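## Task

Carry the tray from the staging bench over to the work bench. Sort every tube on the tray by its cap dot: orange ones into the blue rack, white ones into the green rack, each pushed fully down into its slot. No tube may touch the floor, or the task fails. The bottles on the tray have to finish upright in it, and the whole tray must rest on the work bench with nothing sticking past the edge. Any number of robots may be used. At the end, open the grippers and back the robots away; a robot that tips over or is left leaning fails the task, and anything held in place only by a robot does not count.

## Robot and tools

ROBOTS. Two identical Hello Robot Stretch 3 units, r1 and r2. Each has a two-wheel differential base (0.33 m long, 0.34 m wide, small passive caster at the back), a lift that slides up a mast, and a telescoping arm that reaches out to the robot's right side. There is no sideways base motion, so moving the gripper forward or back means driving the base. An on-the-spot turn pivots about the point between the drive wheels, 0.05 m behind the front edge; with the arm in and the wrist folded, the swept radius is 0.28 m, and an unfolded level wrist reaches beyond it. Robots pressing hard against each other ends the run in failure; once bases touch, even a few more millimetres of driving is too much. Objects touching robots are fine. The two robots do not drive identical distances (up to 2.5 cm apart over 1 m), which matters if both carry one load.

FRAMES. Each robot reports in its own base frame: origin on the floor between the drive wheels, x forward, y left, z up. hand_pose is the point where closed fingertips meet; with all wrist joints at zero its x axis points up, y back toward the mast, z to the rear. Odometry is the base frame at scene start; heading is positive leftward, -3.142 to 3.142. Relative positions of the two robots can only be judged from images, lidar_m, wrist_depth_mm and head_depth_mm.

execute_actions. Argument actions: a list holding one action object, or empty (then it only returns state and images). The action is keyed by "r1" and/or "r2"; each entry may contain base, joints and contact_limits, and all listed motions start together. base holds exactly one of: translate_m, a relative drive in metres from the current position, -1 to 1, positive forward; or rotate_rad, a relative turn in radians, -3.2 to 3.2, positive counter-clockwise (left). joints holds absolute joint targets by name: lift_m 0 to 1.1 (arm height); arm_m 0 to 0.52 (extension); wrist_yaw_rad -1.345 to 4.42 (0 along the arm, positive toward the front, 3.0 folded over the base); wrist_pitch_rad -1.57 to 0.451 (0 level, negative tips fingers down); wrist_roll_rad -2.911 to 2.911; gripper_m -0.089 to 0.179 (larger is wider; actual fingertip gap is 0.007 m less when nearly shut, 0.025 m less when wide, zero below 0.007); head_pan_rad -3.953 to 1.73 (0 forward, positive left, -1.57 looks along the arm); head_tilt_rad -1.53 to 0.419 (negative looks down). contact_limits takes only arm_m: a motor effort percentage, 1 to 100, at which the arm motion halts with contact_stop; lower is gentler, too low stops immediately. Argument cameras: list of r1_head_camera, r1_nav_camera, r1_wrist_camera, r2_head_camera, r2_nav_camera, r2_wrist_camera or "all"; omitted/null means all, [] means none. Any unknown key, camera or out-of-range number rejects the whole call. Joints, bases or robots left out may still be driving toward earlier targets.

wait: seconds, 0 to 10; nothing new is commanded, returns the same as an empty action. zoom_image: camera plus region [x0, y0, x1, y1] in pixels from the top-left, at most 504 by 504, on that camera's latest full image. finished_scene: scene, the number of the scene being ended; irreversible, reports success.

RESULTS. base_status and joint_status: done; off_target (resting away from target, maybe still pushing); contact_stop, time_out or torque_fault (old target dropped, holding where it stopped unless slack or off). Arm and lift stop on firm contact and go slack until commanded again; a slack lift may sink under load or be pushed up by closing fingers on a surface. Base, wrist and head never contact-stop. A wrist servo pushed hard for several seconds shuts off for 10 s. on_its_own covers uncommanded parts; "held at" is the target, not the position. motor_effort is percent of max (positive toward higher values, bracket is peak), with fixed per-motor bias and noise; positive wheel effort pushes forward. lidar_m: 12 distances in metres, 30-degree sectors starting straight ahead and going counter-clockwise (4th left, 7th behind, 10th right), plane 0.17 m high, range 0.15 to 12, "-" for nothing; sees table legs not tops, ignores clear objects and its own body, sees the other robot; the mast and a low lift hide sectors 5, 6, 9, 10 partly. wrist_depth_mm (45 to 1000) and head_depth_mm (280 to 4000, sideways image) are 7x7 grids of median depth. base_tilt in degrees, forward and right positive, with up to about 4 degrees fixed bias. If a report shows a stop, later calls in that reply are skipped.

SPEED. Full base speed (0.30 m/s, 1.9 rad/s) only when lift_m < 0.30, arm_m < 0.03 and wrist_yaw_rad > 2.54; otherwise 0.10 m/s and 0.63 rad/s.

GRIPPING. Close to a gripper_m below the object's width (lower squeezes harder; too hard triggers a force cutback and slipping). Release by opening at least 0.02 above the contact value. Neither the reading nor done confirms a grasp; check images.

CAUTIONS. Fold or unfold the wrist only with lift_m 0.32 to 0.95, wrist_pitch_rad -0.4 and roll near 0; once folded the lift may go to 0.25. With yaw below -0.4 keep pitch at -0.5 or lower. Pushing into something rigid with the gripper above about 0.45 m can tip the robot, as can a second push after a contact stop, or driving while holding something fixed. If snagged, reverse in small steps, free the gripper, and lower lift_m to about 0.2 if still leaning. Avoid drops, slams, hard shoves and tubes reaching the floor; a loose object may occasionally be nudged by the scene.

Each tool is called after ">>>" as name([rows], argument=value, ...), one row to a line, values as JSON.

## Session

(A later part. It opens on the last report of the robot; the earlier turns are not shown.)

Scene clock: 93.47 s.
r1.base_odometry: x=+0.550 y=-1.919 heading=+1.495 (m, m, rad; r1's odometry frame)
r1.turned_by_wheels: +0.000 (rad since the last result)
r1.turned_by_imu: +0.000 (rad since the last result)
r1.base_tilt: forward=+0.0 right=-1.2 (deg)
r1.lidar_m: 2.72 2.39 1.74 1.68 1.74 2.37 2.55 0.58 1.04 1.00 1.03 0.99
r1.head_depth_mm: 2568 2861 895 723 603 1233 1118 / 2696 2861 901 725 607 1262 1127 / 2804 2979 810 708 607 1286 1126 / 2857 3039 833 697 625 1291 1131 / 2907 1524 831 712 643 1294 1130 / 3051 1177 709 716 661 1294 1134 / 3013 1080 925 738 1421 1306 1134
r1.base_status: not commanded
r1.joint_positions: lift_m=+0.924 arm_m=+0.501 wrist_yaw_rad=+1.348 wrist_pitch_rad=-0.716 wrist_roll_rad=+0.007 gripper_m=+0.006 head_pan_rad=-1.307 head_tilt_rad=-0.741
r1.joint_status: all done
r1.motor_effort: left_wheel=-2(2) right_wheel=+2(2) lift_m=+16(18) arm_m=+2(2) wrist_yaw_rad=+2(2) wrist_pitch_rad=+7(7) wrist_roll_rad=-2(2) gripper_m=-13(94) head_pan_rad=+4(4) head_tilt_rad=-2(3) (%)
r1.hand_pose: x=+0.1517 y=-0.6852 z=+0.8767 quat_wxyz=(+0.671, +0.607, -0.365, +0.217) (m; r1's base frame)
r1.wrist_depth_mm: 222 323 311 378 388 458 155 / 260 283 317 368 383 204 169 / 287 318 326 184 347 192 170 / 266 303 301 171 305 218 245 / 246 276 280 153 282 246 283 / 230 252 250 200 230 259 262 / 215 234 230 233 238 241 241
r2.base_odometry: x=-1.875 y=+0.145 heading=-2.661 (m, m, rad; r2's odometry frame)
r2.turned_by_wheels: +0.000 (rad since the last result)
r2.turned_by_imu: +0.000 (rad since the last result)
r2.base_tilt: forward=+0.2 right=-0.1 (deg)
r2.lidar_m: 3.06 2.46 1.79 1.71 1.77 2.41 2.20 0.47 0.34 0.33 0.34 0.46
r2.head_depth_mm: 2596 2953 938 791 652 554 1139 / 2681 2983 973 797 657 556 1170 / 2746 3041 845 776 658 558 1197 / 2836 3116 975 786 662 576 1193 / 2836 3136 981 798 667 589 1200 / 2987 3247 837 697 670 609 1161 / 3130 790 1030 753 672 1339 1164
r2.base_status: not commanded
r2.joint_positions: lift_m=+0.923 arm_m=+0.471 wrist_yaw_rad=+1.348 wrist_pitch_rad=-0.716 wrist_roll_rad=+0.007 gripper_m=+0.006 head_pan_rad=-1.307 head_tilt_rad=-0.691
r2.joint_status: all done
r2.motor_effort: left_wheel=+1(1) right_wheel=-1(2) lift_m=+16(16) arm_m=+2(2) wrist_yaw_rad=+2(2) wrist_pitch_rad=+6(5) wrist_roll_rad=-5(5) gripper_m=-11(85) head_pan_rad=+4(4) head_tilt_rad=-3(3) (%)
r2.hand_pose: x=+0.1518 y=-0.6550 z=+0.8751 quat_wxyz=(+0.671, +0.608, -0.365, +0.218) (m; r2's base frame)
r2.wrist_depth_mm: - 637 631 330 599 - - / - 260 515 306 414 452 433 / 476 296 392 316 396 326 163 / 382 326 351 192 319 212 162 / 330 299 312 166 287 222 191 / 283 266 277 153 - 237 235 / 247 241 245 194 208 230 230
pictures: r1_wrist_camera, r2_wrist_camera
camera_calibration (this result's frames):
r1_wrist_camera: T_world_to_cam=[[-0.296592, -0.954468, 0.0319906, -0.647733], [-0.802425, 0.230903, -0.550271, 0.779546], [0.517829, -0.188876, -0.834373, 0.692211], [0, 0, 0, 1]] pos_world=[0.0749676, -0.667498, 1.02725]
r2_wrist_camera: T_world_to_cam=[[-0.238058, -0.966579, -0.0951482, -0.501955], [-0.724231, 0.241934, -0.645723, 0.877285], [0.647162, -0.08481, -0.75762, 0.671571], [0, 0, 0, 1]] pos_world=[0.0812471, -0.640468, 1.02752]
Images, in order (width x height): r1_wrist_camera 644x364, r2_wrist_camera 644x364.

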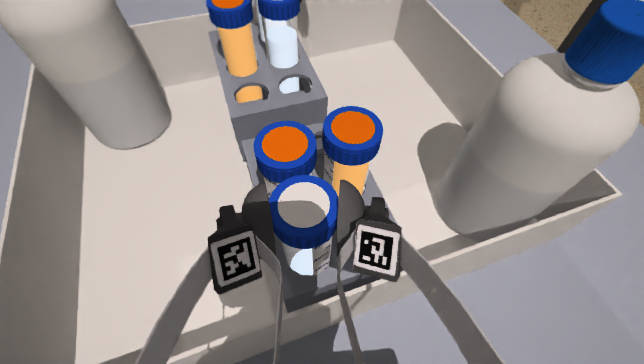

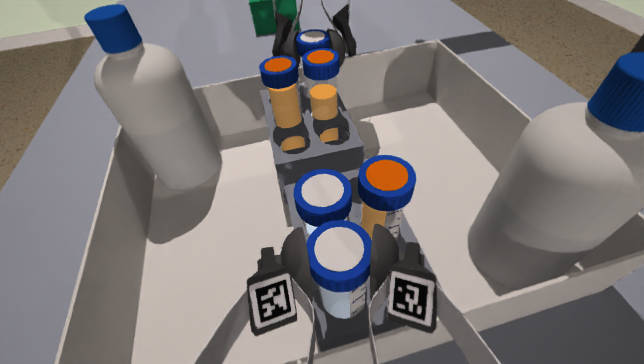

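>>> execute_actions([
  {"r1":{"joints":{"lift_m":1.03}},"r2":{"joints":{"lift_m":1.03}}},
], cameras=["r2_wrist_camera"])

>>> execute_actions([
  {"r1":{"base":{"translate_m":-0.1},"joints":{"arm_m":0.36}},"r2":{"base":{"translate_m":0.1},"joints":{"arm_m":0.21}}},
], cameras=[])

>>> execute_actions([
  {"r1":{"base":{"translate_m":-0.1},"joints":{"wrist_yaw_rad":0,"head_pan_rad":-1.65,"head_tilt_rad":-0.65}},"r2":{"base":{"translate_m":0.35},"joints":{"head_pan_rad":-0.9,"head_tilt_rad":-0.55}}},
], cameras=["r1_head_camera","r1_wrist_camera","r2_head_camera"])

Scene clock: 96.77 s.
r1.base_odometry: x=+0.550 y=-1.919 heading=+1.495 (m, m, rad; r1's odometry frame)
r1.turned_by_wheels: +0.000 (rad since the last result)
r1.turned_by_imu: +0.000 (rad since the last result)
r1.base_tilt: forward=+0.0 right=-1.2 (deg)
r1.lidar_m: 2.72 2.39 1.75 1.68 1.74 2.37 2.54 0.58 1.04 1.00 1.04 0.99
r1.head_depth_mm: 2530 2832 901 721 604 1229 1122 / 2733 2889 899 724 605 1255 1126 / 2776 2997 829 709 608 1289 1127 / 2838 3029 833 697 624 1291 1129 / 2892 1525 830 712 643 1296 1134 / 3008 1073 710 716 661 1297 1136 / 714 1240 926 740 1419 1304 1136
r1.base_status: not commanded
r1.joint_positions: lift_m=+1.030 arm_m=+0.501 wrist_yaw_rad=+1.348 wrist_pitch_rad=-0.716 wrist_roll_rad=+0.007 gripper_m=+0.006 head_pan_rad=-1.307 head_tilt_rad=-0.741
r1.joint_status: all done
r1.motor_effort: left_wheel=-2(2) right_wheel=+2(2) lift_m=+30(33) arm_m=+2(2) wrist_yaw_rad=+2(2) wrist_pitch_rad=+7(7) wrist_roll_rad=-2(2) gripper_m=-13(13) head_pan_rad=+4(4) head_tilt_rad=-3(3) (%)
r1.hand_pose: x=+0.1517 y=-0.6852 z=+0.9820 quat_wxyz=(+0.671, +0.607, -0.365, +0.217) (m; r1's base frame)
r1.wrist_depth_mm: 640 612 607 620 644 - - / 538 337 540 477 539 - - / 474 317 422 473 475 494 - / 429 375 420 367 431 260 - / 387 381 389 153 318 296 400 / 354 342 348 303 333 360 369 / 325 291 328 313 330 337 336
r2.base_odometry: x=-1.875 y=+0.145 heading=-2.661 (m, m, rad; r2's odometry frame)
r2.turned_by_wheels: +0.000 (rad since the last result)
r2.turned_by_imu: +0.000 (rad since the last result)
r2.base_tilt: forward=+0.3 right=-0.2 (deg)
r2.lidar_m: 3.08 2.46 1.78 1.71 1.77 2.41 2.20 0.47 0.34 0.33 0.34 0.46
r2.head_depth_mm: 2589 3000 1010 793 651 553 1136 / 2634 2992 1021 795 657 556 1168 / 2763 3092 860 778 658 559 1186 / 2847 3133 974 784 663 574 1196 / 2839 3130 981 797 666 591 1194 / 2972 3239 1013 696 672 608 1157 / 2962 3304 1064 754 674 1339 1161
r2.base_status: not commanded
r2.joint_positions: lift_m=+1.029 arm_m=+0.471 wrist_yaw_rad=+1.348 wrist_pitch_rad=-0.716 wrist_roll_rad=+0.007 gripper_m=+0.006 head_pan_rad=-1.307 head_tilt_rad=-0.691
r2.joint_status: all done
r2.motor_effort: left_wheel=+1(1) right_wheel=-1(2) lift_m=+52(54) arm_m=+1(1) wrist_yaw_rad=+1(1) wrist_pitch_rad=+5(5) wrist_roll_rad=-5(5) gripper_m=-12(12) head_pan_rad=+4(4) head_tilt_rad=-4(4) (%)
r2.hand_pose: x=+0.1517 y=-0.6550 z=+0.9817 quat_wxyz=(+0.671, +0.608, -0.365, +0.218) (m; r2's base frame)
r2.wrist_depth_mm: - - 925 338 945 - - / - 780 716 660 671 - - / - 609 596 493 511 565 - / - 510 406 404 472 462 - / - 441 424 165 430 248 394 / 423 391 391 152 - 264 355 / 367 352 345 326 297 318 324
pictures: r2_wrist_camera
camera_calibration (this result's frames):
r2_wrist_camera: T_world_to_cam=[[-0.238076, -0.966575, -0.0951443, -0.491814], [-0.724363, 0.241963, -0.645564, 0.945963], [0.647008, -0.0847744, -0.757756, 0.752527], [0, 0, 0, 1]] pos_world=[0.0812402, -0.640468, 1.13412]
Images, in order (width x height): r2_wrist_camera 644x364.

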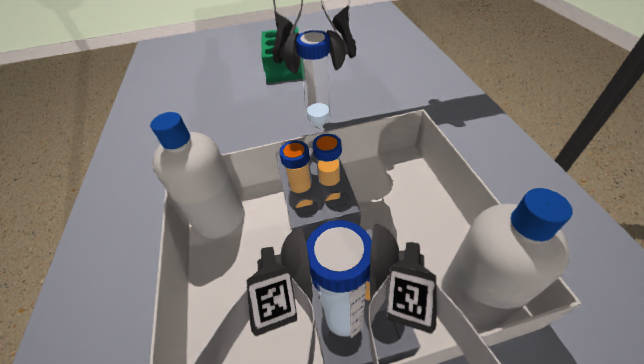

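Scene clock: 99.90 s.
r1.base_odometry: x=+0.542 y=-2.019 heading=+1.495 (m, m, rad; r1's odometry frame)
r1.turned_by_wheels: +0.000 (rad since the last result)
r1.turned_by_imu: -0.001 (rad since the last result)
r1.base_tilt: forward=+0.0 right=-1.1 (deg)
r1.lidar_m: 2.82 2.39 1.75 1.68 1.74 2.38 2.45 0.50 0.51 1.00 1.03 1.08
r1.head_depth_mm: 2597 - 899 722 604 1230 1121 / 2615 2884 904 725 607 1261 1125 / 2762 3011 907 728 608 1288 1127 / 2833 3021 832 716 625 1289 1132 / 2793 1173 832 714 644 1291 1130 / 3056 3057 857 719 661 1299 1135 / 3166 1245 728 740 1417 1302 1136
r1.base_status: done
r1.joint_positions: lift_m=+1.030 arm_m=+0.360 wrist_yaw_rad=+1.349 wrist_pitch_rad=-0.716 wrist_roll_rad=+0.007 gripper_m=+0.006 head_pan_rad=-1.307 head_tilt_rad=-0.741
r1.joint_status: all done
r1.motor_effort: left_wheel=-1(6) right_wheel=+3(5) lift_m=+30(30) arm_m=-2(2) wrist_yaw_rad=+2(3) wrist_pitch_rad=+7(7) wrist_roll_rad=-2(2) gripper_m=-12(13) head_pan_rad=+4(4) head_tilt_rad=-2(3) (%)
r1.hand_pose: x=+0.1518 y=-0.5445 z=+0.9820 quat_wxyz=(+0.671, +0.608, -0.365, +0.218) (m; r1's base frame)
r1.wrist_depth_mm: - 625 392 630 559 660 - / - 541 447 490 541 484 - / - 477 478 473 383 387 484 / - 429 433 434 377 422 447 / - 391 395 153 401 400 406 / - 358 354 354 363 367 365 / - 327 330 332 334 337 338
r2.base_odometry: x=-1.963 y=+0.099 heading=-2.661 (m, m, rad; r2's odometry frame)
r2.turned_by_wheels: +0.000 (rad since the last result)
r2.turned_by_imu: -0.001 (rad since the last result)
r2.base_tilt: forward=+0.2 right=-0.1 (deg)
r2.lidar_m: 2.98 2.46 1.78 1.71 1.77 2.41 2.29 0.47 0.34 0.33 0.34 0.46
r2.head_depth_mm: 2597 2933 - 771 650 553 1135 / 2667 2971 - 771 639 555 1158 / 2743 3027 952 774 649 560 1186 / 2828 3152 967 652 661 574 1196 / 2783 1632 1042 658 667 592 1202 / 2922 3276 1056 795 669 606 1155 / 813 3438 1064 824 673 1309 1165
r2.base_status: done
r2.joint_positions: lift_m=+1.029 arm_m=+0.210 wrist_yaw_rad=+1.350 wrist_pitch_rad=-0.716 wrist_roll_rad=+0.007 gripper_m=+0.006 head_pan_rad=-1.307 head_tilt_rad=-0.691
r2.joint_status: all done
r2.motor_effort: left_wheel=+1(6) right_wheel=-2(4) lift_m=+51(52) arm_m=-3(3) wrist_yaw_rad=+0(2) wrist_pitch_rad=+5(6) wrist_roll_rad=-5(5) gripper_m=-12(12) head_pan_rad=+4(4) head_tilt_rad=-3(4) (%)
r2.hand_pose: x=+0.1518 y=-0.3943 z=+0.9816 quat_wxyz=(+0.671, +0.608, -0.364, +0.218) (m; r2's base frame)
r2.wrist_depth_mm: - - - - 846 826 - / - - - 700 644 660 637 / - - - 585 562 553 461 / - - - 490 305 402 434 / - - - 165 348 390 356 / - - - 152 - 361 330 / - - - 337 329 327 304
pictures: none
No camera images: the call's "cameras" was empty. Leave "cameras" out to get every camera's image.

Scene clock: 104.47 s.
r1.base_odometry: x=+0.535 y=-2.119 heading=+1.495 (m, m, rad; r1's odometry frame)
r1.turned_by_wheels: +0.000 (rad since the last result)
r1.turned_by_imu: -0.001 (rad since the last result)
r1.base_tilt: forward=+0.0 right=-1.1 (deg)
r1.lidar_m: 2.91 2.39 1.74 1.68 1.74 2.38 2.34 2.43 0.44 1.00 1.04 1.18
r1.head_depth_mm: - 3151 2563 797 646 709 1089 / - 3136 1043 800 648 1253 1133 / - 3143 1045 793 650 1254 1150 / 2588 - 1007 794 652 1260 1160 / 2663 2980 1062 809 656 1262 1159 / 2665 1470 1065 810 655 591 1169 / 849 2995 1066 815 657 593 1170
r1.base_status: done
r1.joint_positions: lift_m=+1.030 arm_m=+0.360 wrist_yaw_rad=+0.003 wrist_pitch_rad=-0.716 wrist_roll_rad=+0.005 gripper_m=+0.006 head_pan_rad=-1.643 head_tilt_rad=-0.656
r1.joint_status: all done
r1.motor_effort: left_wheel=-2(6) right_wheel=+2(5) lift_m=+30(30) arm_m=-2(2) wrist_yaw_rad=-3(4) wrist_pitch_rad=+7(7) wrist_roll_rad=-2(2) gripper_m=-13(13) head_pan_rad=-3(29) head_tilt_rad=+2(12) (%)
r1.hand_pose: x=-0.0211 y=-0.6827 z=+0.9820 quat_wxyz=(+0.661, +0.248, -0.663, -0.248) (m; r1's base frame)
r1.wrist_depth_mm: - - - - - - - / 541 540 546 551 553 - - / 468 473 483 486 491 - - / 417 430 432 440 440 451 - / 389 389 393 153 399 402 - / 356 356 348 310 356 369 - / 328 329 328 327 330 340 346
r2.base_odometry: x=-2.274 y=-0.063 heading=-2.661 (m, m, rad; r2's odometry frame)
r2.turned_by_wheels: +0.000 (rad since the last result)
r2.turned_by_imu: -0.002 (rad since the last result)
r2.base_tilt: forward=+0.3 right=-0.2 (deg)
r2.lidar_m: 2.63 2.47 1.79 1.72 1.78 2.41 2.64 0.47 0.34 0.32 0.34 0.46
r2.head_depth_mm: 2733 3026 1152 953 488 608 515 / 3003 3291 3375 890 748 613 529 / 3189 3545 3350 971 755 614 1191 / 3481 3827 3405 978 758 619 1248 / 3253 3516 3438 2399 761 675 1231 / 2969 3197 3319 2443 767 886 1227 / 2692 2849 3038 2458 1783 1540 1290
r2.base_status: done
r2.joint_positions: lift_m=+1.029 arm_m=+0.210 wrist_yaw_rad=+1.350 wrist_pitch_rad=-0.716 wrist_roll_rad=+0.007 gripper_m=+0.006 head_pan_rad=-0.907 head_tilt_rad=-0.557
r2.joint_status: all done
r2.motor_effort: left_wheel=+1(5) right_wheel=-1(3) lift_m=+52(52) arm_m=-3(2) wrist_yaw_rad=+0(0) wrist_pitch_rad=+6(5) wrist_roll_rad=-5(5) gripper_m=-13(12) head_pan_rad=+4(39) head_tilt_rad=+3(14) (%)
r2.hand_pose: x=+0.1518 y=-0.3943 z=+0.9816 quat_wxyz=(+0.671, +0.608, -0.364, +0.218) (m; r2's base frame)
r2.wrist_depth_mm: - - - - - - 302 / - - - - - 654 586 / - - - 582 564 508 529 / - - - 498 481 416 456 / - - - 166 428 408 402 / - - - 153 - 367 359 / - - - 337 332 336 326
pictures: r1_head_camera (sideways: a quarter turn clockwise sets it upright), r1_wrist_camera, r2_head_camera (sideways: a quarter turn clockwise sets it upright)
camera_calibration (this result's frames):
r1_head_camera: T_world_to_cam=[[0.0338799, 0.665155, -0.745937, 0.994436], [0.999304, -0.0341858, 0.0149041, -0.0230389], [-0.0155869, -0.745923, -0.66585, 0.826545], [0, 0, 0, 1]] pos_world=[0.00221474, -0.0457021, 1.29248]
r1_wrist_camera: T_world_to_cam=[[-0.996685, 0.0743173, 0.0330958, -0.0134736], [0.0438977, 0.833798, -0.550322, 1.12779], [-0.0684937, -0.547045, -0.834296, 0.613075], [0, 0, 0, 1]] pos_world=[-0.0209445, -0.603966, 1.13258]
r2_head_camera: T_world_to_cam=[[-0.317255, 0.433269, -0.84358, 1.11772], [0.761232, 0.64685, 0.0459419, -0.0546378], [0.565575, -0.627585, -0.535035, 0.649014], [0, 0, 0, 1]] pos_world=[0.0291273, -0.0416188, 1.29264]
Images, in order (width x height): r1_head_camera 896x504, r1_wrist_camera 644x364, r2_head_camera 896x504.

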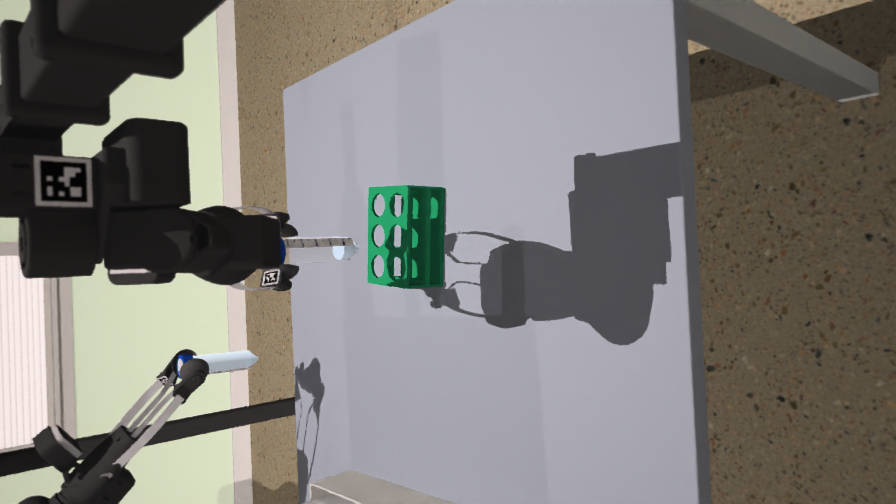

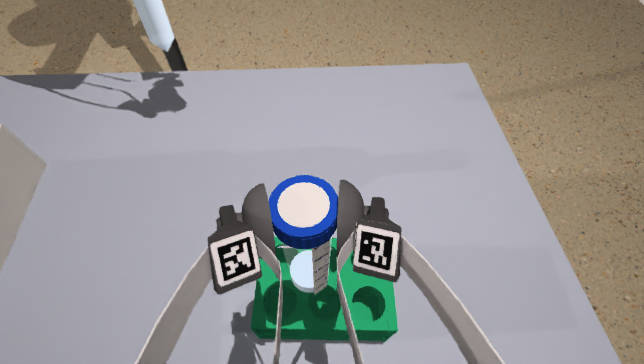

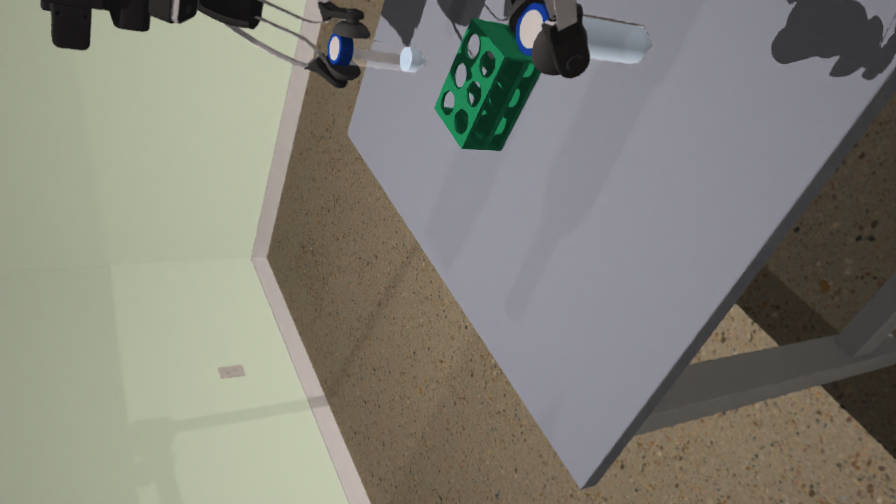

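>>> execute_actions([
  {"r1":{"base":{"translate_m":0.026},"joints":{"lift_m":0.992}},"r2":{"base":{"translate_m":0.39},"joints":{"arm_m":0.14,"wrist_yaw_rad":0,"head_pan_rad":-1.65,"head_tilt_rad":-0.65}}},
], cameras=["r1_head_camera","r2_wrist_camera","r2_head_camera"])

>>> zoom_image(camera="r1_head_camera", region=[280,150,480,310])

Scene clock: 110.67 s.
r1.base_odometry: x=+0.537 y=-2.093 heading=+1.495 (m, m, rad; r1's odometry frame)
r1.turned_by_wheels: +0.000 (rad since the last result)
r1.turned_by_imu: -0.001 (rad since the last result)
r1.base_tilt: forward=+0.0 right=-1.2 (deg)
r1.lidar_m: 2.89 2.39 1.74 1.68 1.74 2.37 2.37 2.45 0.45 1.00 1.04 1.15
r1.head_depth_mm: 2700 - 1660 796 646 740 997 / 2622 3138 1045 801 648 1259 1153 / 2580 - 1045 792 650 1252 1158 / 2550 - 971 797 650 1259 1162 / 2656 3028 1060 809 653 1261 1160 / 2648 3005 1066 811 655 590 1163 / 2652 2985 983 786 657 592 1168
r1.base_status: done
r1.joint_positions: lift_m=+0.992 arm_m=+0.360 wrist_yaw_rad=+0.003 wrist_pitch_rad=-0.716 wrist_roll_rad=+0.005 gripper_m=+0.006 head_pan_rad=-1.643 head_tilt_rad=-0.656
r1.joint_status: all done
r1.motor_effort: left_wheel=-1(3) right_wheel=+2(10) lift_m=+17(27) arm_m=-2(2) wrist_yaw_rad=-2(2) wrist_pitch_rad=+7(7) wrist_roll_rad=-1(2) gripper_m=-13(13) head_pan_rad=-3(3) head_tilt_rad=+3(2) (%)
r1.hand_pose: x=-0.0211 y=-0.6827 z=+0.9447 quat_wxyz=(+0.661, +0.248, -0.663, -0.248) (m; r1's base frame)
r1.wrist_depth_mm: - - - - - - - / 477 483 490 498 499 527 - / 421 427 431 435 438 442 - / 379 386 389 392 399 400 - / 348 349 355 153 358 361 372 / 318 320 318 269 303 328 332 / 295 294 297 294 294 306 305
r2.base_odometry: x=-2.619 y=-0.244 heading=-2.660 (m, m, rad; r2's odometry frame)
r2.turned_by_wheels: +0.000 (rad since the last result)
r2.turned_by_imu: -0.003 (rad since the last result)
r2.base_tilt: forward=+0.2 right=-0.2 (deg)
r2.lidar_m: 2.24 2.31 1.79 1.73 1.78 2.41 1.28 0.46 0.33 0.32 0.33 2.33
r2.head_depth_mm: 2619 - - 831 682 573 1155 / - - - 835 687 574 1161 / 721 - - 776 690 577 1145 / 723 - - 798 693 580 1147 / 2649 2978 2828 870 698 581 1153 / 2643 2969 2826 876 702 586 533 / 2621 2931 2894 2150 1611 588 537
r2.base_status: done
r2.joint_positions: lift_m=+1.029 arm_m=+0.140 wrist_yaw_rad=+0.002 wrist_pitch_rad=-0.716 wrist_roll_rad=+0.006 gripper_m=+0.006 head_pan_rad=-1.643 head_tilt_rad=-0.642
r2.joint_status: all done
r2.motor_effort: left_wheel=+2(6) right_wheel=-2(4) lift_m=+52(52) arm_m=-3(3) wrist_yaw_rad=-2(5) wrist_pitch_rad=+6(6) wrist_roll_rad=-4(4) gripper_m=-13(12) head_pan_rad=-5(56) head_tilt_rad=-3(11) (%)
r2.hand_pose: x=-0.0212 y=-0.4627 z=+0.9816 quat_wxyz=(+0.661, +0.248, -0.663, -0.248) (m; r2's base frame)
r2.wrist_depth_mm: - - - - - - - / - - - 714 342 654 596 / - - 621 579 563 551 488 / - - 509 487 459 476 446 / - - 443 166 419 416 405 / - - 392 152 - 370 362 / - 370 347 337 335 333 325
pictures: r1_head_camera (sideways: a quarter turn clockwise sets it upright), r2_head_camera (sideways: a quarter turn clockwise sets it upright), r2_wrist_camera
camera_calibration (this result's frames):
r1_head_camera: T_world_to_cam=[[0.033923, 0.66513, -0.745956, 0.994461], [0.999302, -0.0342524, 0.014903, -0.0230374], [-0.0156384, -0.745941, -0.665828, 0.826517], [0, 0, 0, 1]] pos_world=[0.00221165, -0.0457021, 1.29249]
r2_head_camera: T_world_to_cam=[[0.0605574, 0.603605, -0.79498, 1.05205], [0.998163, -0.0353033, 0.04923, -0.0603587], [0.0016501, -0.796501, -0.604635, 0.743002], [0, 0, 0, 1]] pos_world=[-0.00468764, -0.0453521, 1.28858]
r2_wrist_camera: T_world_to_cam=[[-0.995451, 0.0159625, -0.0939247, 0.0902508], [0.0730998, 0.760218, -0.645542, 1.03086], [0.0610988, -0.649471, -0.757927, 0.607137], [0, 0, 0, 1]] pos_world=[-0.0226106, -0.390799, 1.1341]
Images, in order (width x height): r1_head_camera 896x504, r2_head_camera 896x504, r2_wrist_camera 644x364.

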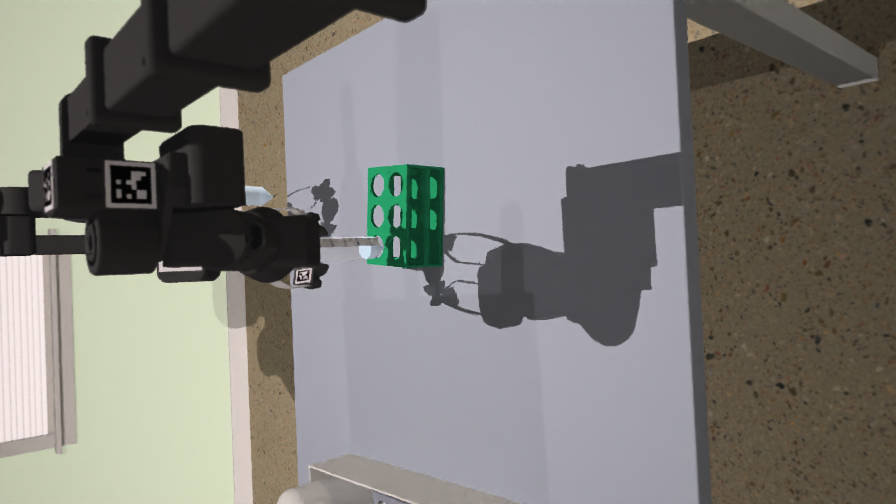

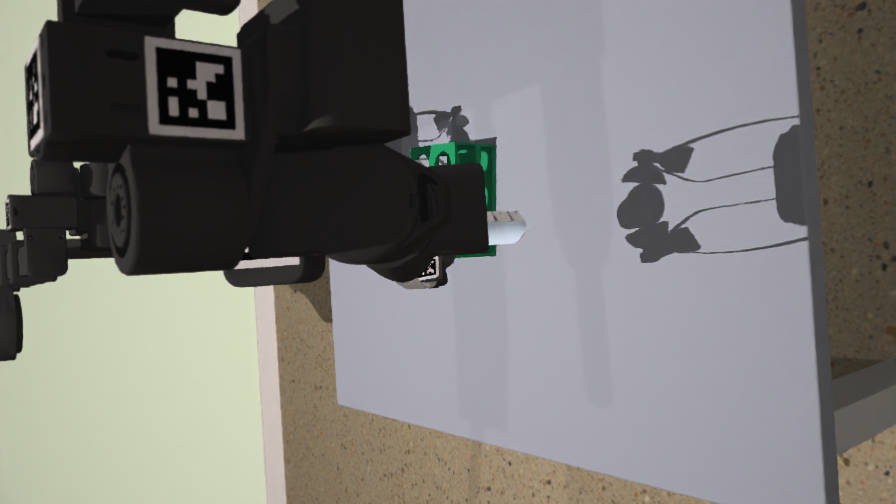

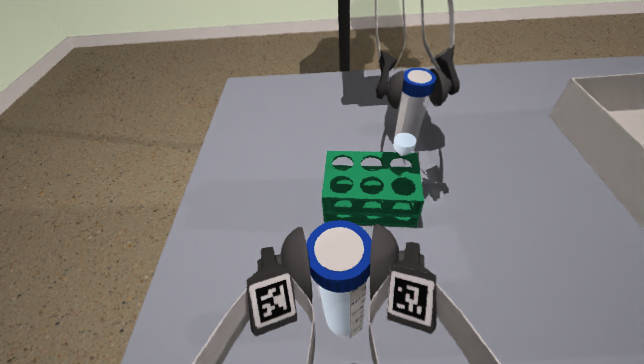

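Region (280, 150, 480, 310) of r1_head_camera's 896x504 image, scaled by 2.520, with more detail than that image has; it fills the top 403 rows of this view, and the rest is white.

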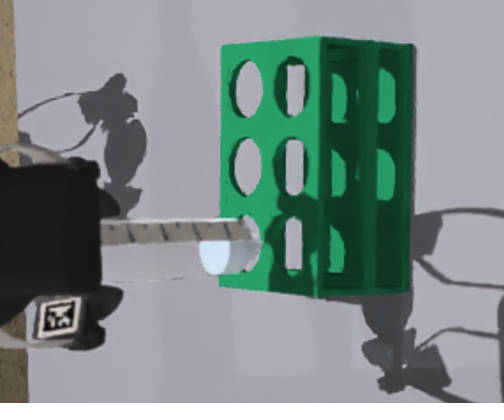

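>>> execute_actions([
  {"r1":{"joints":{"lift_m":0.965,"arm_m":0.355}},"r2":{"joints":{"arm_m":0.2}}},
], cameras=["r1_head_camera","r2_wrist_camera"])

>>> zoom_image(camera="r1_head_camera", region=[280,150,480,310])

Scene clock: 113.30 s.
r1.base_odometry: x=+0.537 y=-2.093 heading=+1.495 (m, m, rad; r1's odometry frame)
r1.turned_by_wheels: +0.000 (rad since the last result)
r1.turned_by_imu: +0.000 (rad since the last result)
r1.base_tilt: forward=+0.1 right=-1.1 (deg)
r1.lidar_m: 2.89 2.39 1.74 1.68 1.74 2.38 2.37 2.46 0.45 1.00 1.04 1.15
r1.head_depth_mm: 2728 2996 - 797 645 738 996 / 2693 - 1000 801 648 1252 1152 / 814 - 1007 793 650 1259 1153 / 2544 - 970 778 651 1254 1158 / 2666 3040 1061 810 653 1262 1162 / 2659 3021 1064 810 655 590 1163 / 2658 3031 983 788 658 592 1166
r1.base_status: not commanded
r1.joint_positions: lift_m=+0.965 arm_m=+0.355 wrist_yaw_rad=+0.003 wrist_pitch_rad=-0.716 wrist_roll_rad=+0.005 gripper_m=+0.006 head_pan_rad=-1.643 head_tilt_rad=-0.656
r1.joint_status: all done
r1.motor_effort: left_wheel=-2(2) right_wheel=+2(2) lift_m=+17(18) arm_m=-2(2) wrist_yaw_rad=-3(2) wrist_pitch_rad=+7(7) wrist_roll_rad=-2(2) gripper_m=-13(13) head_pan_rad=-3(3) head_tilt_rad=+3(3) (%)
r1.hand_pose: x=-0.0211 y=-0.6777 z=+0.9177 quat_wxyz=(+0.661, +0.248, -0.663, -0.248) (m; r1's base frame)
r1.wrist_depth_mm: - - - - 504 - - / 440 446 450 460 464 475 - / 389 393 404 402 406 409 - / 353 352 360 362 362 364 383 / 320 320 325 153 302 332 335 / 292 293 292 240 261 302 307 / 269 270 272 273 276 279 281
r2.base_odometry: x=-2.619 y=-0.244 heading=-2.660 (m, m, rad; r2's odometry frame)
r2.turned_by_wheels: +0.000 (rad since the last result)
r2.turned_by_imu: +0.000 (rad since the last result)
r2.base_tilt: forward=+0.2 right=-0.2 (deg)
r2.lidar_m: 2.24 2.32 1.79 1.72 1.78 2.41 1.28 0.46 0.33 0.32 0.33 2.34
r2.head_depth_mm: 2619 3122 1060 843 681 572 1152 / - - 1028 848 684 575 1165 / 2577 - - 793 690 577 1147 / 866 - - 793 693 581 1146 / 2659 2919 2827 869 696 582 1157 / 2660 2960 2869 875 700 585 535 / 2650 2968 2872 2174 1600 588 536
r2.base_status: not commanded
r2.joint_positions: lift_m=+1.029 arm_m=+0.200 wrist_yaw_rad=+0.001 wrist_pitch_rad=-0.716 wrist_roll_rad=+0.006 gripper_m=+0.006 head_pan_rad=-1.643 head_tilt_rad=-0.642
r2.joint_status: all done
r2.motor_effort: left_wheel=+1(1) right_wheel=-2(2) lift_m=+52(52) arm_m=+2(2) wrist_yaw_rad=-2(2) wrist_pitch_rad=+6(6) wrist_roll_rad=-4(4) gripper_m=-12(13) head_pan_rad=-5(5) head_tilt_rad=-3(3) (%)
r2.hand_pose: x=-0.0213 y=-0.5222 z=+0.9816 quat_wxyz=(+0.661, +0.248, -0.664, -0.248) (m; r2's base frame)
r2.wrist_depth_mm: - - - - 319 - - / - - - - - 648 632 / - - 611 582 313 551 484 / - - 506 492 478 469 443 / - - 442 166 402 410 407 / - - 393 153 - 370 361 / - 368 351 340 334 331 326
pictures: r1_head_camera (sideways: a quarter turn clockwise sets it upright), r2_wrist_camera
camera_calibration (this result's frames):
r1_head_camera: T_world_to_cam=[[0.0339204, 0.665085, -0.745997, 0.994514], [0.999302, -0.0342526, 0.0149007, -0.0230344], [-0.0156421, -0.745982, -0.665782, 0.826457], [0, 0, 0, 1]] pos_world=[0.00221156, -0.0457027, 1.29249]
r2_wrist_camera: T_world_to_cam=[[-0.99544, 0.0166602, -0.0939242, 0.0914397], [0.07363, 0.760191, -0.645514, 1.07601], [0.0606459, -0.649486, -0.757951, 0.568549], [0, 0, 0, 1]] pos_world=[-0.0226842, -0.450232, 1.1341]
Images, in order (width x height): r1_head_camera 896x504, r2_wrist_camera 644x364.

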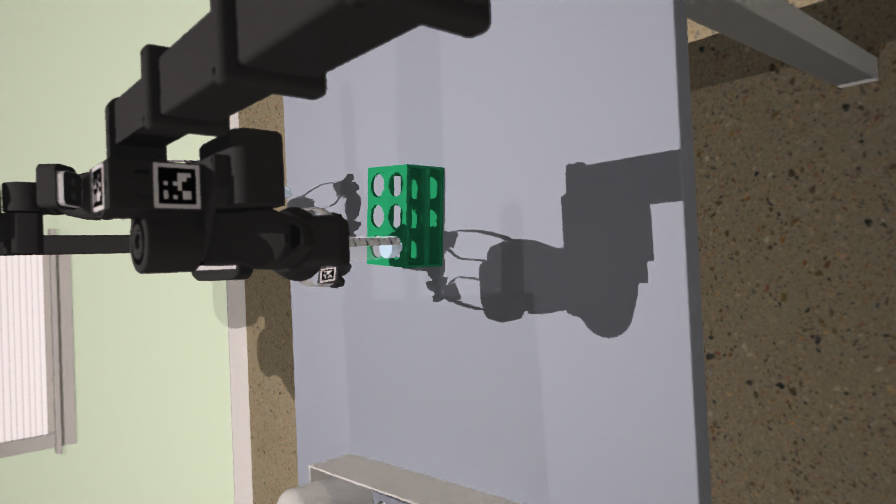

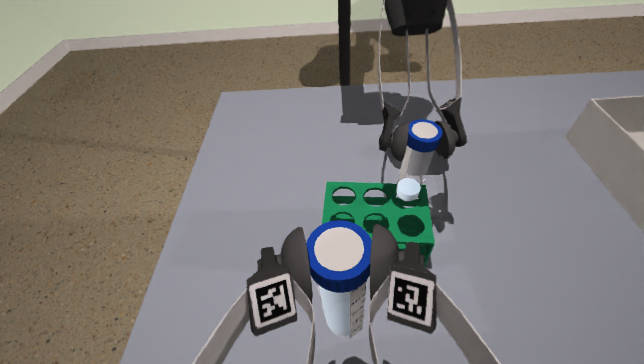

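Region (280, 150, 480, 310) of r1_head_camera's 896x504 image, scaled by 2.520, with more detail than that image has; it fills the top 403 rows of this view, and the rest is white.

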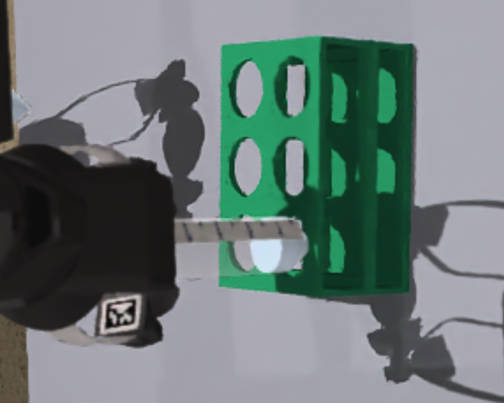

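>>> execute_actions([
  {"r1":{"joints":{"lift_m":0.918}}},
], cameras=["r2_wrist_camera"])

>>> execute_actions([
  {"r1":{"joints":{"gripper_m":0.065}}},
], cameras=[])

>>> execute_actions([
  {"r1":{"joints":{"arm_m":0.30,"lift_m":0.94}}},
], cameras=[])

>>> execute_actions([
  {"r1":{"base":{"translate_m":0.393},"joints":{"head_pan_rad":-2.15,"head_tilt_rad":-0.55}},"r2":{"joints":{"arm_m":0.33,"lift_m":0.995}}},
], cameras=["r1_head_camera","r1_wrist_camera","r2_head_camera","r2_wrist_camera"])

Scene clock: 115.53 s.
r1.base_odometry: x=+0.537 y=-2.093 heading=+1.495 (m, m, rad; r1's odometry frame)
r1.turned_by_wheels: +0.000 (rad since the last result)
r1.turned_by_imu: +0.000 (rad since the last result)
r1.base_tilt: forward=+0.0 right=-1.2 (deg)
r1.lidar_m: 2.89 2.38 1.74 1.68 1.74 2.37 2.37 2.46 0.45 1.00 1.04 1.15
r1.head_depth_mm: 2719 3098 2814 - 630 739 996 / 2722 2969 - 786 647 1255 1154 / 812 2931 930 794 649 1254 1150 / 2521 2934 - 796 653 1257 1159 / 2682 3014 1057 809 654 1258 1160 / 2637 3009 1066 813 656 591 1166 / 2622 2986 983 789 657 593 1166
r1.base_status: not commanded
r1.joint_positions: lift_m=+0.918 arm_m=+0.355 wrist_yaw_rad=+0.003 wrist_pitch_rad=-0.710 wrist_roll_rad=+0.005 gripper_m=+0.006 head_pan_rad=-1.643 head_tilt_rad=-0.656
r1.joint_status: all done
r1.motor_effort: left_wheel=-2(1) right_wheel=+2(2) lift_m=+16(19) arm_m=-2(2) wrist_yaw_rad=-2(2) wrist_pitch_rad=+4(7) wrist_roll_rad=-1(1) gripper_m=-13(13) head_pan_rad=-3(3) head_tilt_rad=+3(3) (%)
r1.hand_pose: x=-0.0211 y=-0.6789 z=+0.8719 quat_wxyz=(+0.662, +0.246, -0.664, -0.246) (m; r1's base frame)
r1.wrist_depth_mm: 429 440 442 450 446 459 - / 377 379 384 389 393 397 - / 333 336 340 343 347 350 360 / 299 302 305 240 283 313 315 / 273 273 278 153 223 281 284 / 249 250 248 202 222 256 259 / 230 231 231 232 234 237 238
r2.base_odometry: x=-2.619 y=-0.244 heading=-2.660 (m, m, rad; r2's odometry frame)
r2.turned_by_wheels: +0.000 (rad since the last result)
r2.turned_by_imu: +0.000 (rad since the last result)
r2.base_tilt: forward=+0.2 right=-0.2 (deg)
r2.lidar_m: 2.24 2.32 1.79 1.72 1.79 2.42 1.28 0.46 0.33 0.32 0.33 2.34
r2.head_depth_mm: 2611 3092 1063 846 682 572 1160 / - - 1027 850 685 574 1166 / 2597 - - 789 691 578 1147 / 1201 - - 793 694 581 1150 / 2542 2984 2818 871 700 581 1151 / 2658 2939 2886 874 701 585 534 / 2626 2897 2890 2170 1599 589 536
r2.base_status: not commanded
r2.joint_positions: lift_m=+1.029 arm_m=+0.200 wrist_yaw_rad=+0.001 wrist_pitch_rad=-0.716 wrist_roll_rad=+0.006 gripper_m=+0.006 head_pan_rad=-1.643 head_tilt_rad=-0.642
r2.joint_status: not commanded
r2.motor_effort: left_wheel=+2(1) right_wheel=-1(2) lift_m=+52(51) arm_m=+2(1) wrist_yaw_rad=-2(1) wrist_pitch_rad=+6(6) wrist_roll_rad=-4(4) gripper_m=-12(12) head_pan_rad=-5(5) head_tilt_rad=-3(4) (%)
r2.hand_pose: x=-0.0213 y=-0.5222 z=+0.9816 quat_wxyz=(+0.661, +0.248, -0.664, -0.248) (m; r2's base frame)
r2.wrist_depth_mm: - - - - 339 - - / - - - - 644 653 628 / - - 611 575 561 543 490 / - - 508 502 396 473 449 / - - 440 166 402 414 401 / - - 394 152 - 370 361 / - 368 347 336 334 334 324
pictures: r2_wrist_camera
camera_calibration (this result's frames):
r2_wrist_camera: T_world_to_cam=[[-0.99544, 0.0166602, -0.093924, 0.0914395], [0.07363, 0.760191, -0.645514, 1.07601], [0.0606458, -0.649486, -0.757951, 0.568549], [0, 0, 0, 1]] pos_world=[-0.0226842, -0.450232, 1.1341]
Images, in order (width x height): r2_wrist_camera 644x364.

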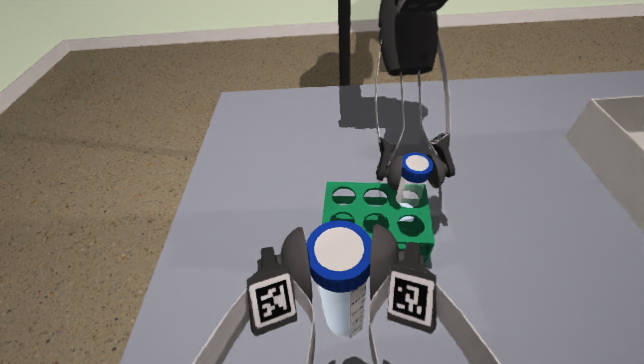

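Scene clock: 116.63 s.
r1.base_odometry: x=+0.537 y=-2.093 heading=+1.495 (m, m, rad; r1's odometry frame)
r1.turned_by_wheels: +0.000 (rad since the last result)
r1.turned_by_imu: +0.000 (rad since the last result)
r1.base_tilt: forward=+0.1 right=-1.2 (deg)
r1.lidar_m: 2.89 2.39 1.74 1.68 1.74 2.37 2.37 2.46 0.45 1.00 1.04 1.15
r1.head_depth_mm: 2704 3067 2812 - 629 737 996 / 2739 2960 - 785 647 1253 1157 / 813 2947 929 793 650 1251 1157 / 2525 2910 - 794 651 1258 1157 / 2642 3034 1059 806 653 1258 1157 / 2635 3008 1064 812 656 590 1169 / 2678 2998 979 789 658 592 1167
r1.base_status: not commanded
r1.joint_positions: lift_m=+0.918 arm_m=+0.355 wrist_yaw_rad=+0.003 wrist_pitch_rad=-0.710 wrist_roll_rad=+0.005 gripper_m=+0.065 head_pan_rad=-1.643 head_tilt_rad=-0.656
r1.joint_status: all done
r1.motor_effort: left_wheel=-2(1) right_wheel=+2(2) lift_m=+17(17) arm_m=-2(2) wrist_yaw_rad=-3(2) wrist_pitch_rad=+5(5) wrist_roll_rad=-1(2) gripper_m=+0(87) head_pan_rad=-4(4) head_tilt_rad=+3(3) (%)
r1.hand_pose: x=-0.0211 y=-0.6788 z=+0.8717 quat_wxyz=(+0.662, +0.246, -0.664, -0.246) (m; r1's base frame)
r1.wrist_depth_mm: 430 436 439 449 453 459 - / 377 380 381 387 394 397 - / 333 338 338 345 345 350 361 / 298 301 305 240 265 312 313 / 271 273 277 168 220 281 284 / 250 250 246 201 221 258 259 / 229 229 231 233 235 236 238
r2.base_odometry: x=-2.619 y=-0.244 heading=-2.660 (m, m, rad; r2's odometry frame)
r2.turned_by_wheels: +0.000 (rad since the last result)
r2.turned_by_imu: +0.000 (rad since the last result)
r2.base_tilt: forward=+0.2 right=-0.2 (deg)
r2.lidar_m: 2.24 2.32 1.79 1.72 1.78 2.41 1.28 0.46 0.33 0.32 0.33 2.34
r2.head_depth_mm: 2613 3067 1061 844 680 571 1165 / - - 1024 851 687 574 1165 / 2611 - - 789 691 579 1140 / 1194 - - 795 692 579 1150 / 2554 2977 2860 869 698 582 1156 / 2625 2967 2874 874 702 585 535 / 2611 2948 2899 2160 1590 588 536
r2.base_status: not commanded
r2.joint_positions: lift_m=+1.029 arm_m=+0.200 wrist_yaw_rad=+0.001 wrist_pitch_rad=-0.716 wrist_roll_rad=+0.006 gripper_m=+0.006 head_pan_rad=-1.643 head_tilt_rad=-0.642
r2.joint_status: not commanded
r2.motor_effort: left_wheel=+2(1) right_wheel=-2(2) lift_m=+52(52) arm_m=+1(2) wrist_yaw_rad=-2(2) wrist_pitch_rad=+5(6) wrist_roll_rad=-4(4) gripper_m=-12(12) head_pan_rad=-5(5) head_tilt_rad=-3(3) (%)
r2.hand_pose: x=-0.0213 y=-0.5222 z=+0.9816 quat_wxyz=(+0.661, +0.248, -0.664, -0.248) (m; r2's base frame)
r2.wrist_depth_mm: - - - - 341 - - / - - - - 646 647 630 / - - 608 579 558 550 483 / - - 504 495 382 472 448 / - - 446 166 402 415 404 / - - 392 153 - 367 362 / - 372 348 337 334 331 325
pictures: none
No camera images: the call's "cameras" was empty. Leave "cameras" out to get every camera's image.

Scene clock: 118.17 s.
r1.base_odometry: x=+0.537 y=-2.093 heading=+1.495 (m, m, rad; r1's odometry frame)
r1.turned_by_wheels: +0.000 (rad since the last result)
r1.turned_by_imu: +0.000 (rad since the last result)
r1.base_tilt: forward=+0.0 right=-1.3 (deg)
r1.lidar_m: 2.89 2.39 1.74 1.68 1.74 2.37 2.37 2.46 0.45 1.00 1.04 1.15
r1.head_depth_mm: 2702 3050 - 748 628 737 998 / 2701 2964 962 801 647 1251 1154 / 815 - - 796 650 1258 1152 / 2555 2939 - 780 651 1261 1154 / 2652 3026 1060 808 655 1261 1159 / 2643 3022 1063 811 656 590 1164 / 2653 2984 979 789 657 592 1168
r1.base_status: not commanded
r1.joint_positions: lift_m=+0.940 arm_m=+0.300 wrist_yaw_rad=+0.002 wrist_pitch_rad=-0.711 wrist_roll_rad=+0.005 gripper_m=+0.065 head_pan_rad=-1.643 head_tilt_rad=-0.656
r1.joint_status: all done
r1.motor_effort: left_wheel=-2(2) right_wheel=+2(2) lift_m=+30(32) arm_m=-2(3) wrist_yaw_rad=-3(3) wrist_pitch_rad=+5(5) wrist_roll_rad=-2(1) gripper_m=+0(0) head_pan_rad=-3(3) head_tilt_rad=+2(3) (%)
r1.hand_pose: x=-0.0212 y=-0.6236 z=+0.8929 quat_wxyz=(+0.662, +0.246, -0.664, -0.246) (m; r1's base frame)
r1.wrist_depth_mm: 469 471 476 481 487 513 - / 399 412 414 420 421 426 - / 359 364 368 355 374 379 - / 323 327 332 264 291 336 343 / 292 296 299 287 297 304 308 / 269 269 267 273 271 279 282 / 247 250 250 252 254 255 256
r2.base_odometry: x=-2.619 y=-0.244 heading=-2.660 (m, m, rad; r2's odometry frame)
r2.turned_by_wheels: +0.000 (rad since the last result)
r2.turned_by_imu: +0.000 (rad since the last result)
r2.base_tilt: forward=+0.1 right=-0.1 (deg)
r2.lidar_m: 2.24 2.32 1.79 1.72 1.78 2.41 1.28 0.46 0.33 0.32 0.33 2.33
r2.head_depth_mm: 2590 3081 1057 845 681 571 1158 / - - 1025 848 688 575 1165 / 2578 - - 789 691 578 1144 / 1102 - - 791 694 581 1154 / 2692 2950 2858 868 696 582 1157 / 2658 2982 2890 878 699 585 535 / 2636 2933 2879 2181 1601 587 536
r2.base_status: not commanded
r2.joint_positions: lift_m=+1.029 arm_m=+0.200 wrist_yaw_rad=+0.001 wrist_pitch_rad=-0.716 wrist_roll_rad=+0.006 gripper_m=+0.006 head_pan_rad=-1.643 head_tilt_rad=-0.642
r2.joint_status: not commanded
r2.motor_effort: left_wheel=+2(1) right_wheel=-1(3) lift_m=+51(52) arm_m=+1(2) wrist_yaw_rad=-1(2) wrist_pitch_rad=+5(6) wrist_roll_rad=-4(4) gripper_m=-13(12) head_pan_rad=-5(5) head_tilt_rad=-4(3) (%)
r2.hand_pose: x=-0.0213 y=-0.5222 z=+0.9816 quat_wxyz=(+0.661, +0.248, -0.664, -0.248) (m; r2's base frame)
r2.wrist_depth_mm: - - - - - - - / - - - - - 652 635 / - - 618 580 540 544 484 / - - 507 494 451 478 445 / - - 443 166 401 416 406 / - - 393 153 - 367 362 / - 368 346 336 334 332 326
pictures: none
No camera images: the call's "cameras" was empty. Leave "cameras" out to get every camera's image.

Scene clock: 123.20 s.
r1.base_odometry: x=+0.567 y=-1.701 heading=+1.495 (m, m, rad; r1's odometry frame)
r1.turned_by_wheels: +0.000 (rad since the last result)
r1.turned_by_imu: +0.000 (rad since the last result)
r1.base_tilt: forward=+0.1 right=-1.2 (deg)
r1.lidar_m: 2.50 2.39 1.74 1.68 1.74 2.38 2.76 0.76 1.03 1.00 1.03 0.79
r1.head_depth_mm: 3169 3404 3145 912 758 - - / 3434 3788 3154 916 786 - 1150 / 3317 3691 1157 930 - - 1202 / 3057 884 1294 926 - 615 1199 / 2811 3243 3419 - 694 585 1206 / 1189 2993 3197 855 695 586 1161 / 1209 2875 - 814 716 587 530
r1.base_status: done
r1.joint_positions: lift_m=+0.940 arm_m=+0.300 wrist_yaw_rad=+0.002 wrist_pitch_rad=-0.711 wrist_roll_rad=+0.005 gripper_m=+0.065 head_pan_rad=-2.143 head_tilt_rad=-0.557
r1.joint_status: all done
r1.motor_effort: left_wheel=-3(4) right_wheel=+2(9) lift_m=+30(30) arm_m=-2(2) wrist_yaw_rad=-3(2) wrist_pitch_rad=+5(5) wrist_roll_rad=-1(1) gripper_m=+0(0) head_pan_rad=-3(33) head_tilt_rad=+3(13) (%)
r1.hand_pose: x=-0.0212 y=-0.6236 z=+0.8929 quat_wxyz=(+0.662, +0.246, -0.664, -0.246) (m; r1's base frame)
r1.wrist_depth_mm: 463 465 371 289 488 496 503 / 345 383 393 324 424 428 427 / 210 276 365 239 364 376 380 / 194 251 273 248 321 337 339 / 248 256 286 287 304 305 308 / 262 269 266 272 266 278 280 / 199 247 249 249 245 253 259
r2.base_odometry: x=-2.619 y=-0.244 heading=-2.660 (m, m, rad; r2's odometry frame)
r2.turned_by_wheels: +0.000 (rad since the last result)
r2.turned_by_imu: -0.001 (rad since the last result)
r2.base_tilt: forward=+0.1 right=-0.2 (deg)
r2.lidar_m: 2.25 2.32 1.80 1.72 1.78 2.42 1.28 0.46 0.33 0.32 0.33 2.34
r2.head_depth_mm: 1266 - 1060 840 681 572 1159 / 1911 3102 1124 852 687 575 1167 / 2596 - 1080 794 691 573 1146 / 2675 - - 811 691 580 1148 / 2685 2941 2839 869 696 583 1154 / 2679 2942 2871 875 700 584 535 / 2652 2932 2933 2167 1600 588 535
r2.base_status: not commanded
r2.joint_positions: lift_m=+0.996 arm_m=+0.330 wrist_yaw_rad=+0.001 wrist_pitch_rad=-0.717 wrist_roll_rad=+0.006 gripper_m=+0.006 head_pan_rad=-1.643 head_tilt_rad=-0.642
r2.joint_status: all done
r2.motor_effort: left_wheel=+1(2) right_wheel=-2(1) lift_m=+16(51) arm_m=+2(2) wrist_yaw_rad=-1(2) wrist_pitch_rad=+6(6) wrist_roll_rad=-4(4) gripper_m=-12(12) head_pan_rad=-5(5) head_tilt_rad=-4(3) (%)
r2.hand_pose: x=-0.0214 y=-0.6521 z=+0.9479 quat_wxyz=(+0.661, +0.248, -0.664, -0.249) (m; r2's base frame)
r2.wrist_depth_mm: - - - - - - - / - - - - - - - / - - 543 526 505 499 483 / - - 462 449 439 427 418 / - - 399 165 392 376 367 / - 368 357 152 - 334 330 / - 322 315 268 265 302 295
pictures: r1_head_camera (sideways: a quarter turn clockwise sets it upright), r1_wrist_camera, r2_head_camera (sideways: a quarter turn clockwise sets it upright), r2_wrist_camera
camera_calibration (this result's frames):
r1_head_camera: T_world_to_cam=[[0.307005, 0.502834, -0.808026, 1.0737], [0.861276, -0.508015, 0.0110994, -0.0172453], [-0.404908, -0.699341, -0.589043, 0.729006], [0, 0, 0, 1]] pos_world=[-0.0195984, -0.0388314, 1.29719]
r1_wrist_camera: T_world_to_cam=[[-0.99666, 0.0748151, 0.0327492, -0.0143581], [0.0441962, 0.8313, -0.554065, 1.03117], [-0.0686768, -0.550766, -0.831829, 0.566499], [0, 0, 0, 1]] pos_world=[-0.0209788, -0.544132, 1.04304]
r2_head_camera: T_world_to_cam=[[0.0606865, 0.603737, -0.79487, 1.05191], [0.998156, -0.0355085, 0.0492367, -0.0603673], [0.00150135, -0.796392, -0.604779, 0.743191], [0, 0, 0, 1]] pos_world=[-0.00469639, -0.0453476, 1.28857]
r2_wrist_camera: T_world_to_cam=[[-0.995432, 0.0171732, -0.0939132, 0.0906782], [0.0739788, 0.760539, -0.645064, 1.15279], [0.0603468, -0.649065, -0.758335, 0.459252], [0, 0, 0, 1]] pos_world=[-0.0227327, -0.580216, 1.10041]
Images, in order (width x height): r1_head_camera 896x504, r1_wrist_camera 644x364, r2_head_camera 896x504, r2_wrist_camera 644x364.

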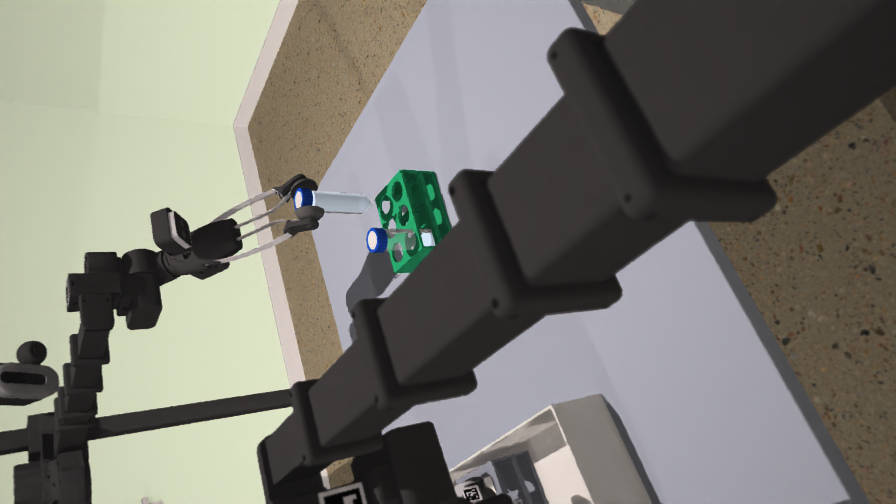

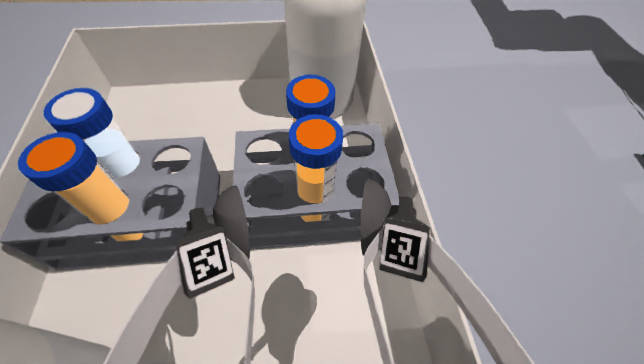

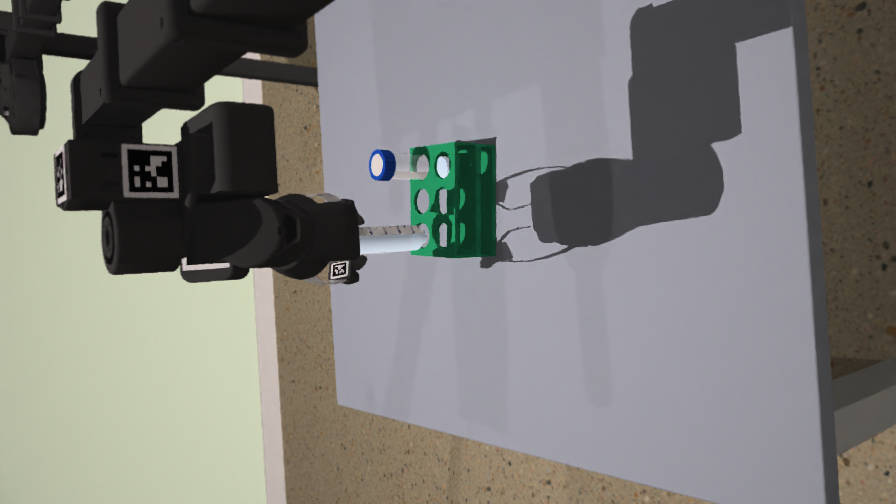

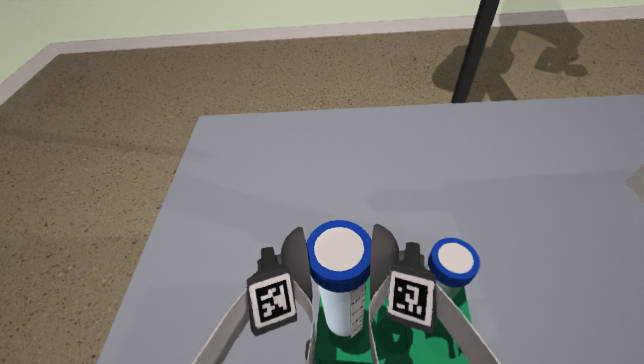

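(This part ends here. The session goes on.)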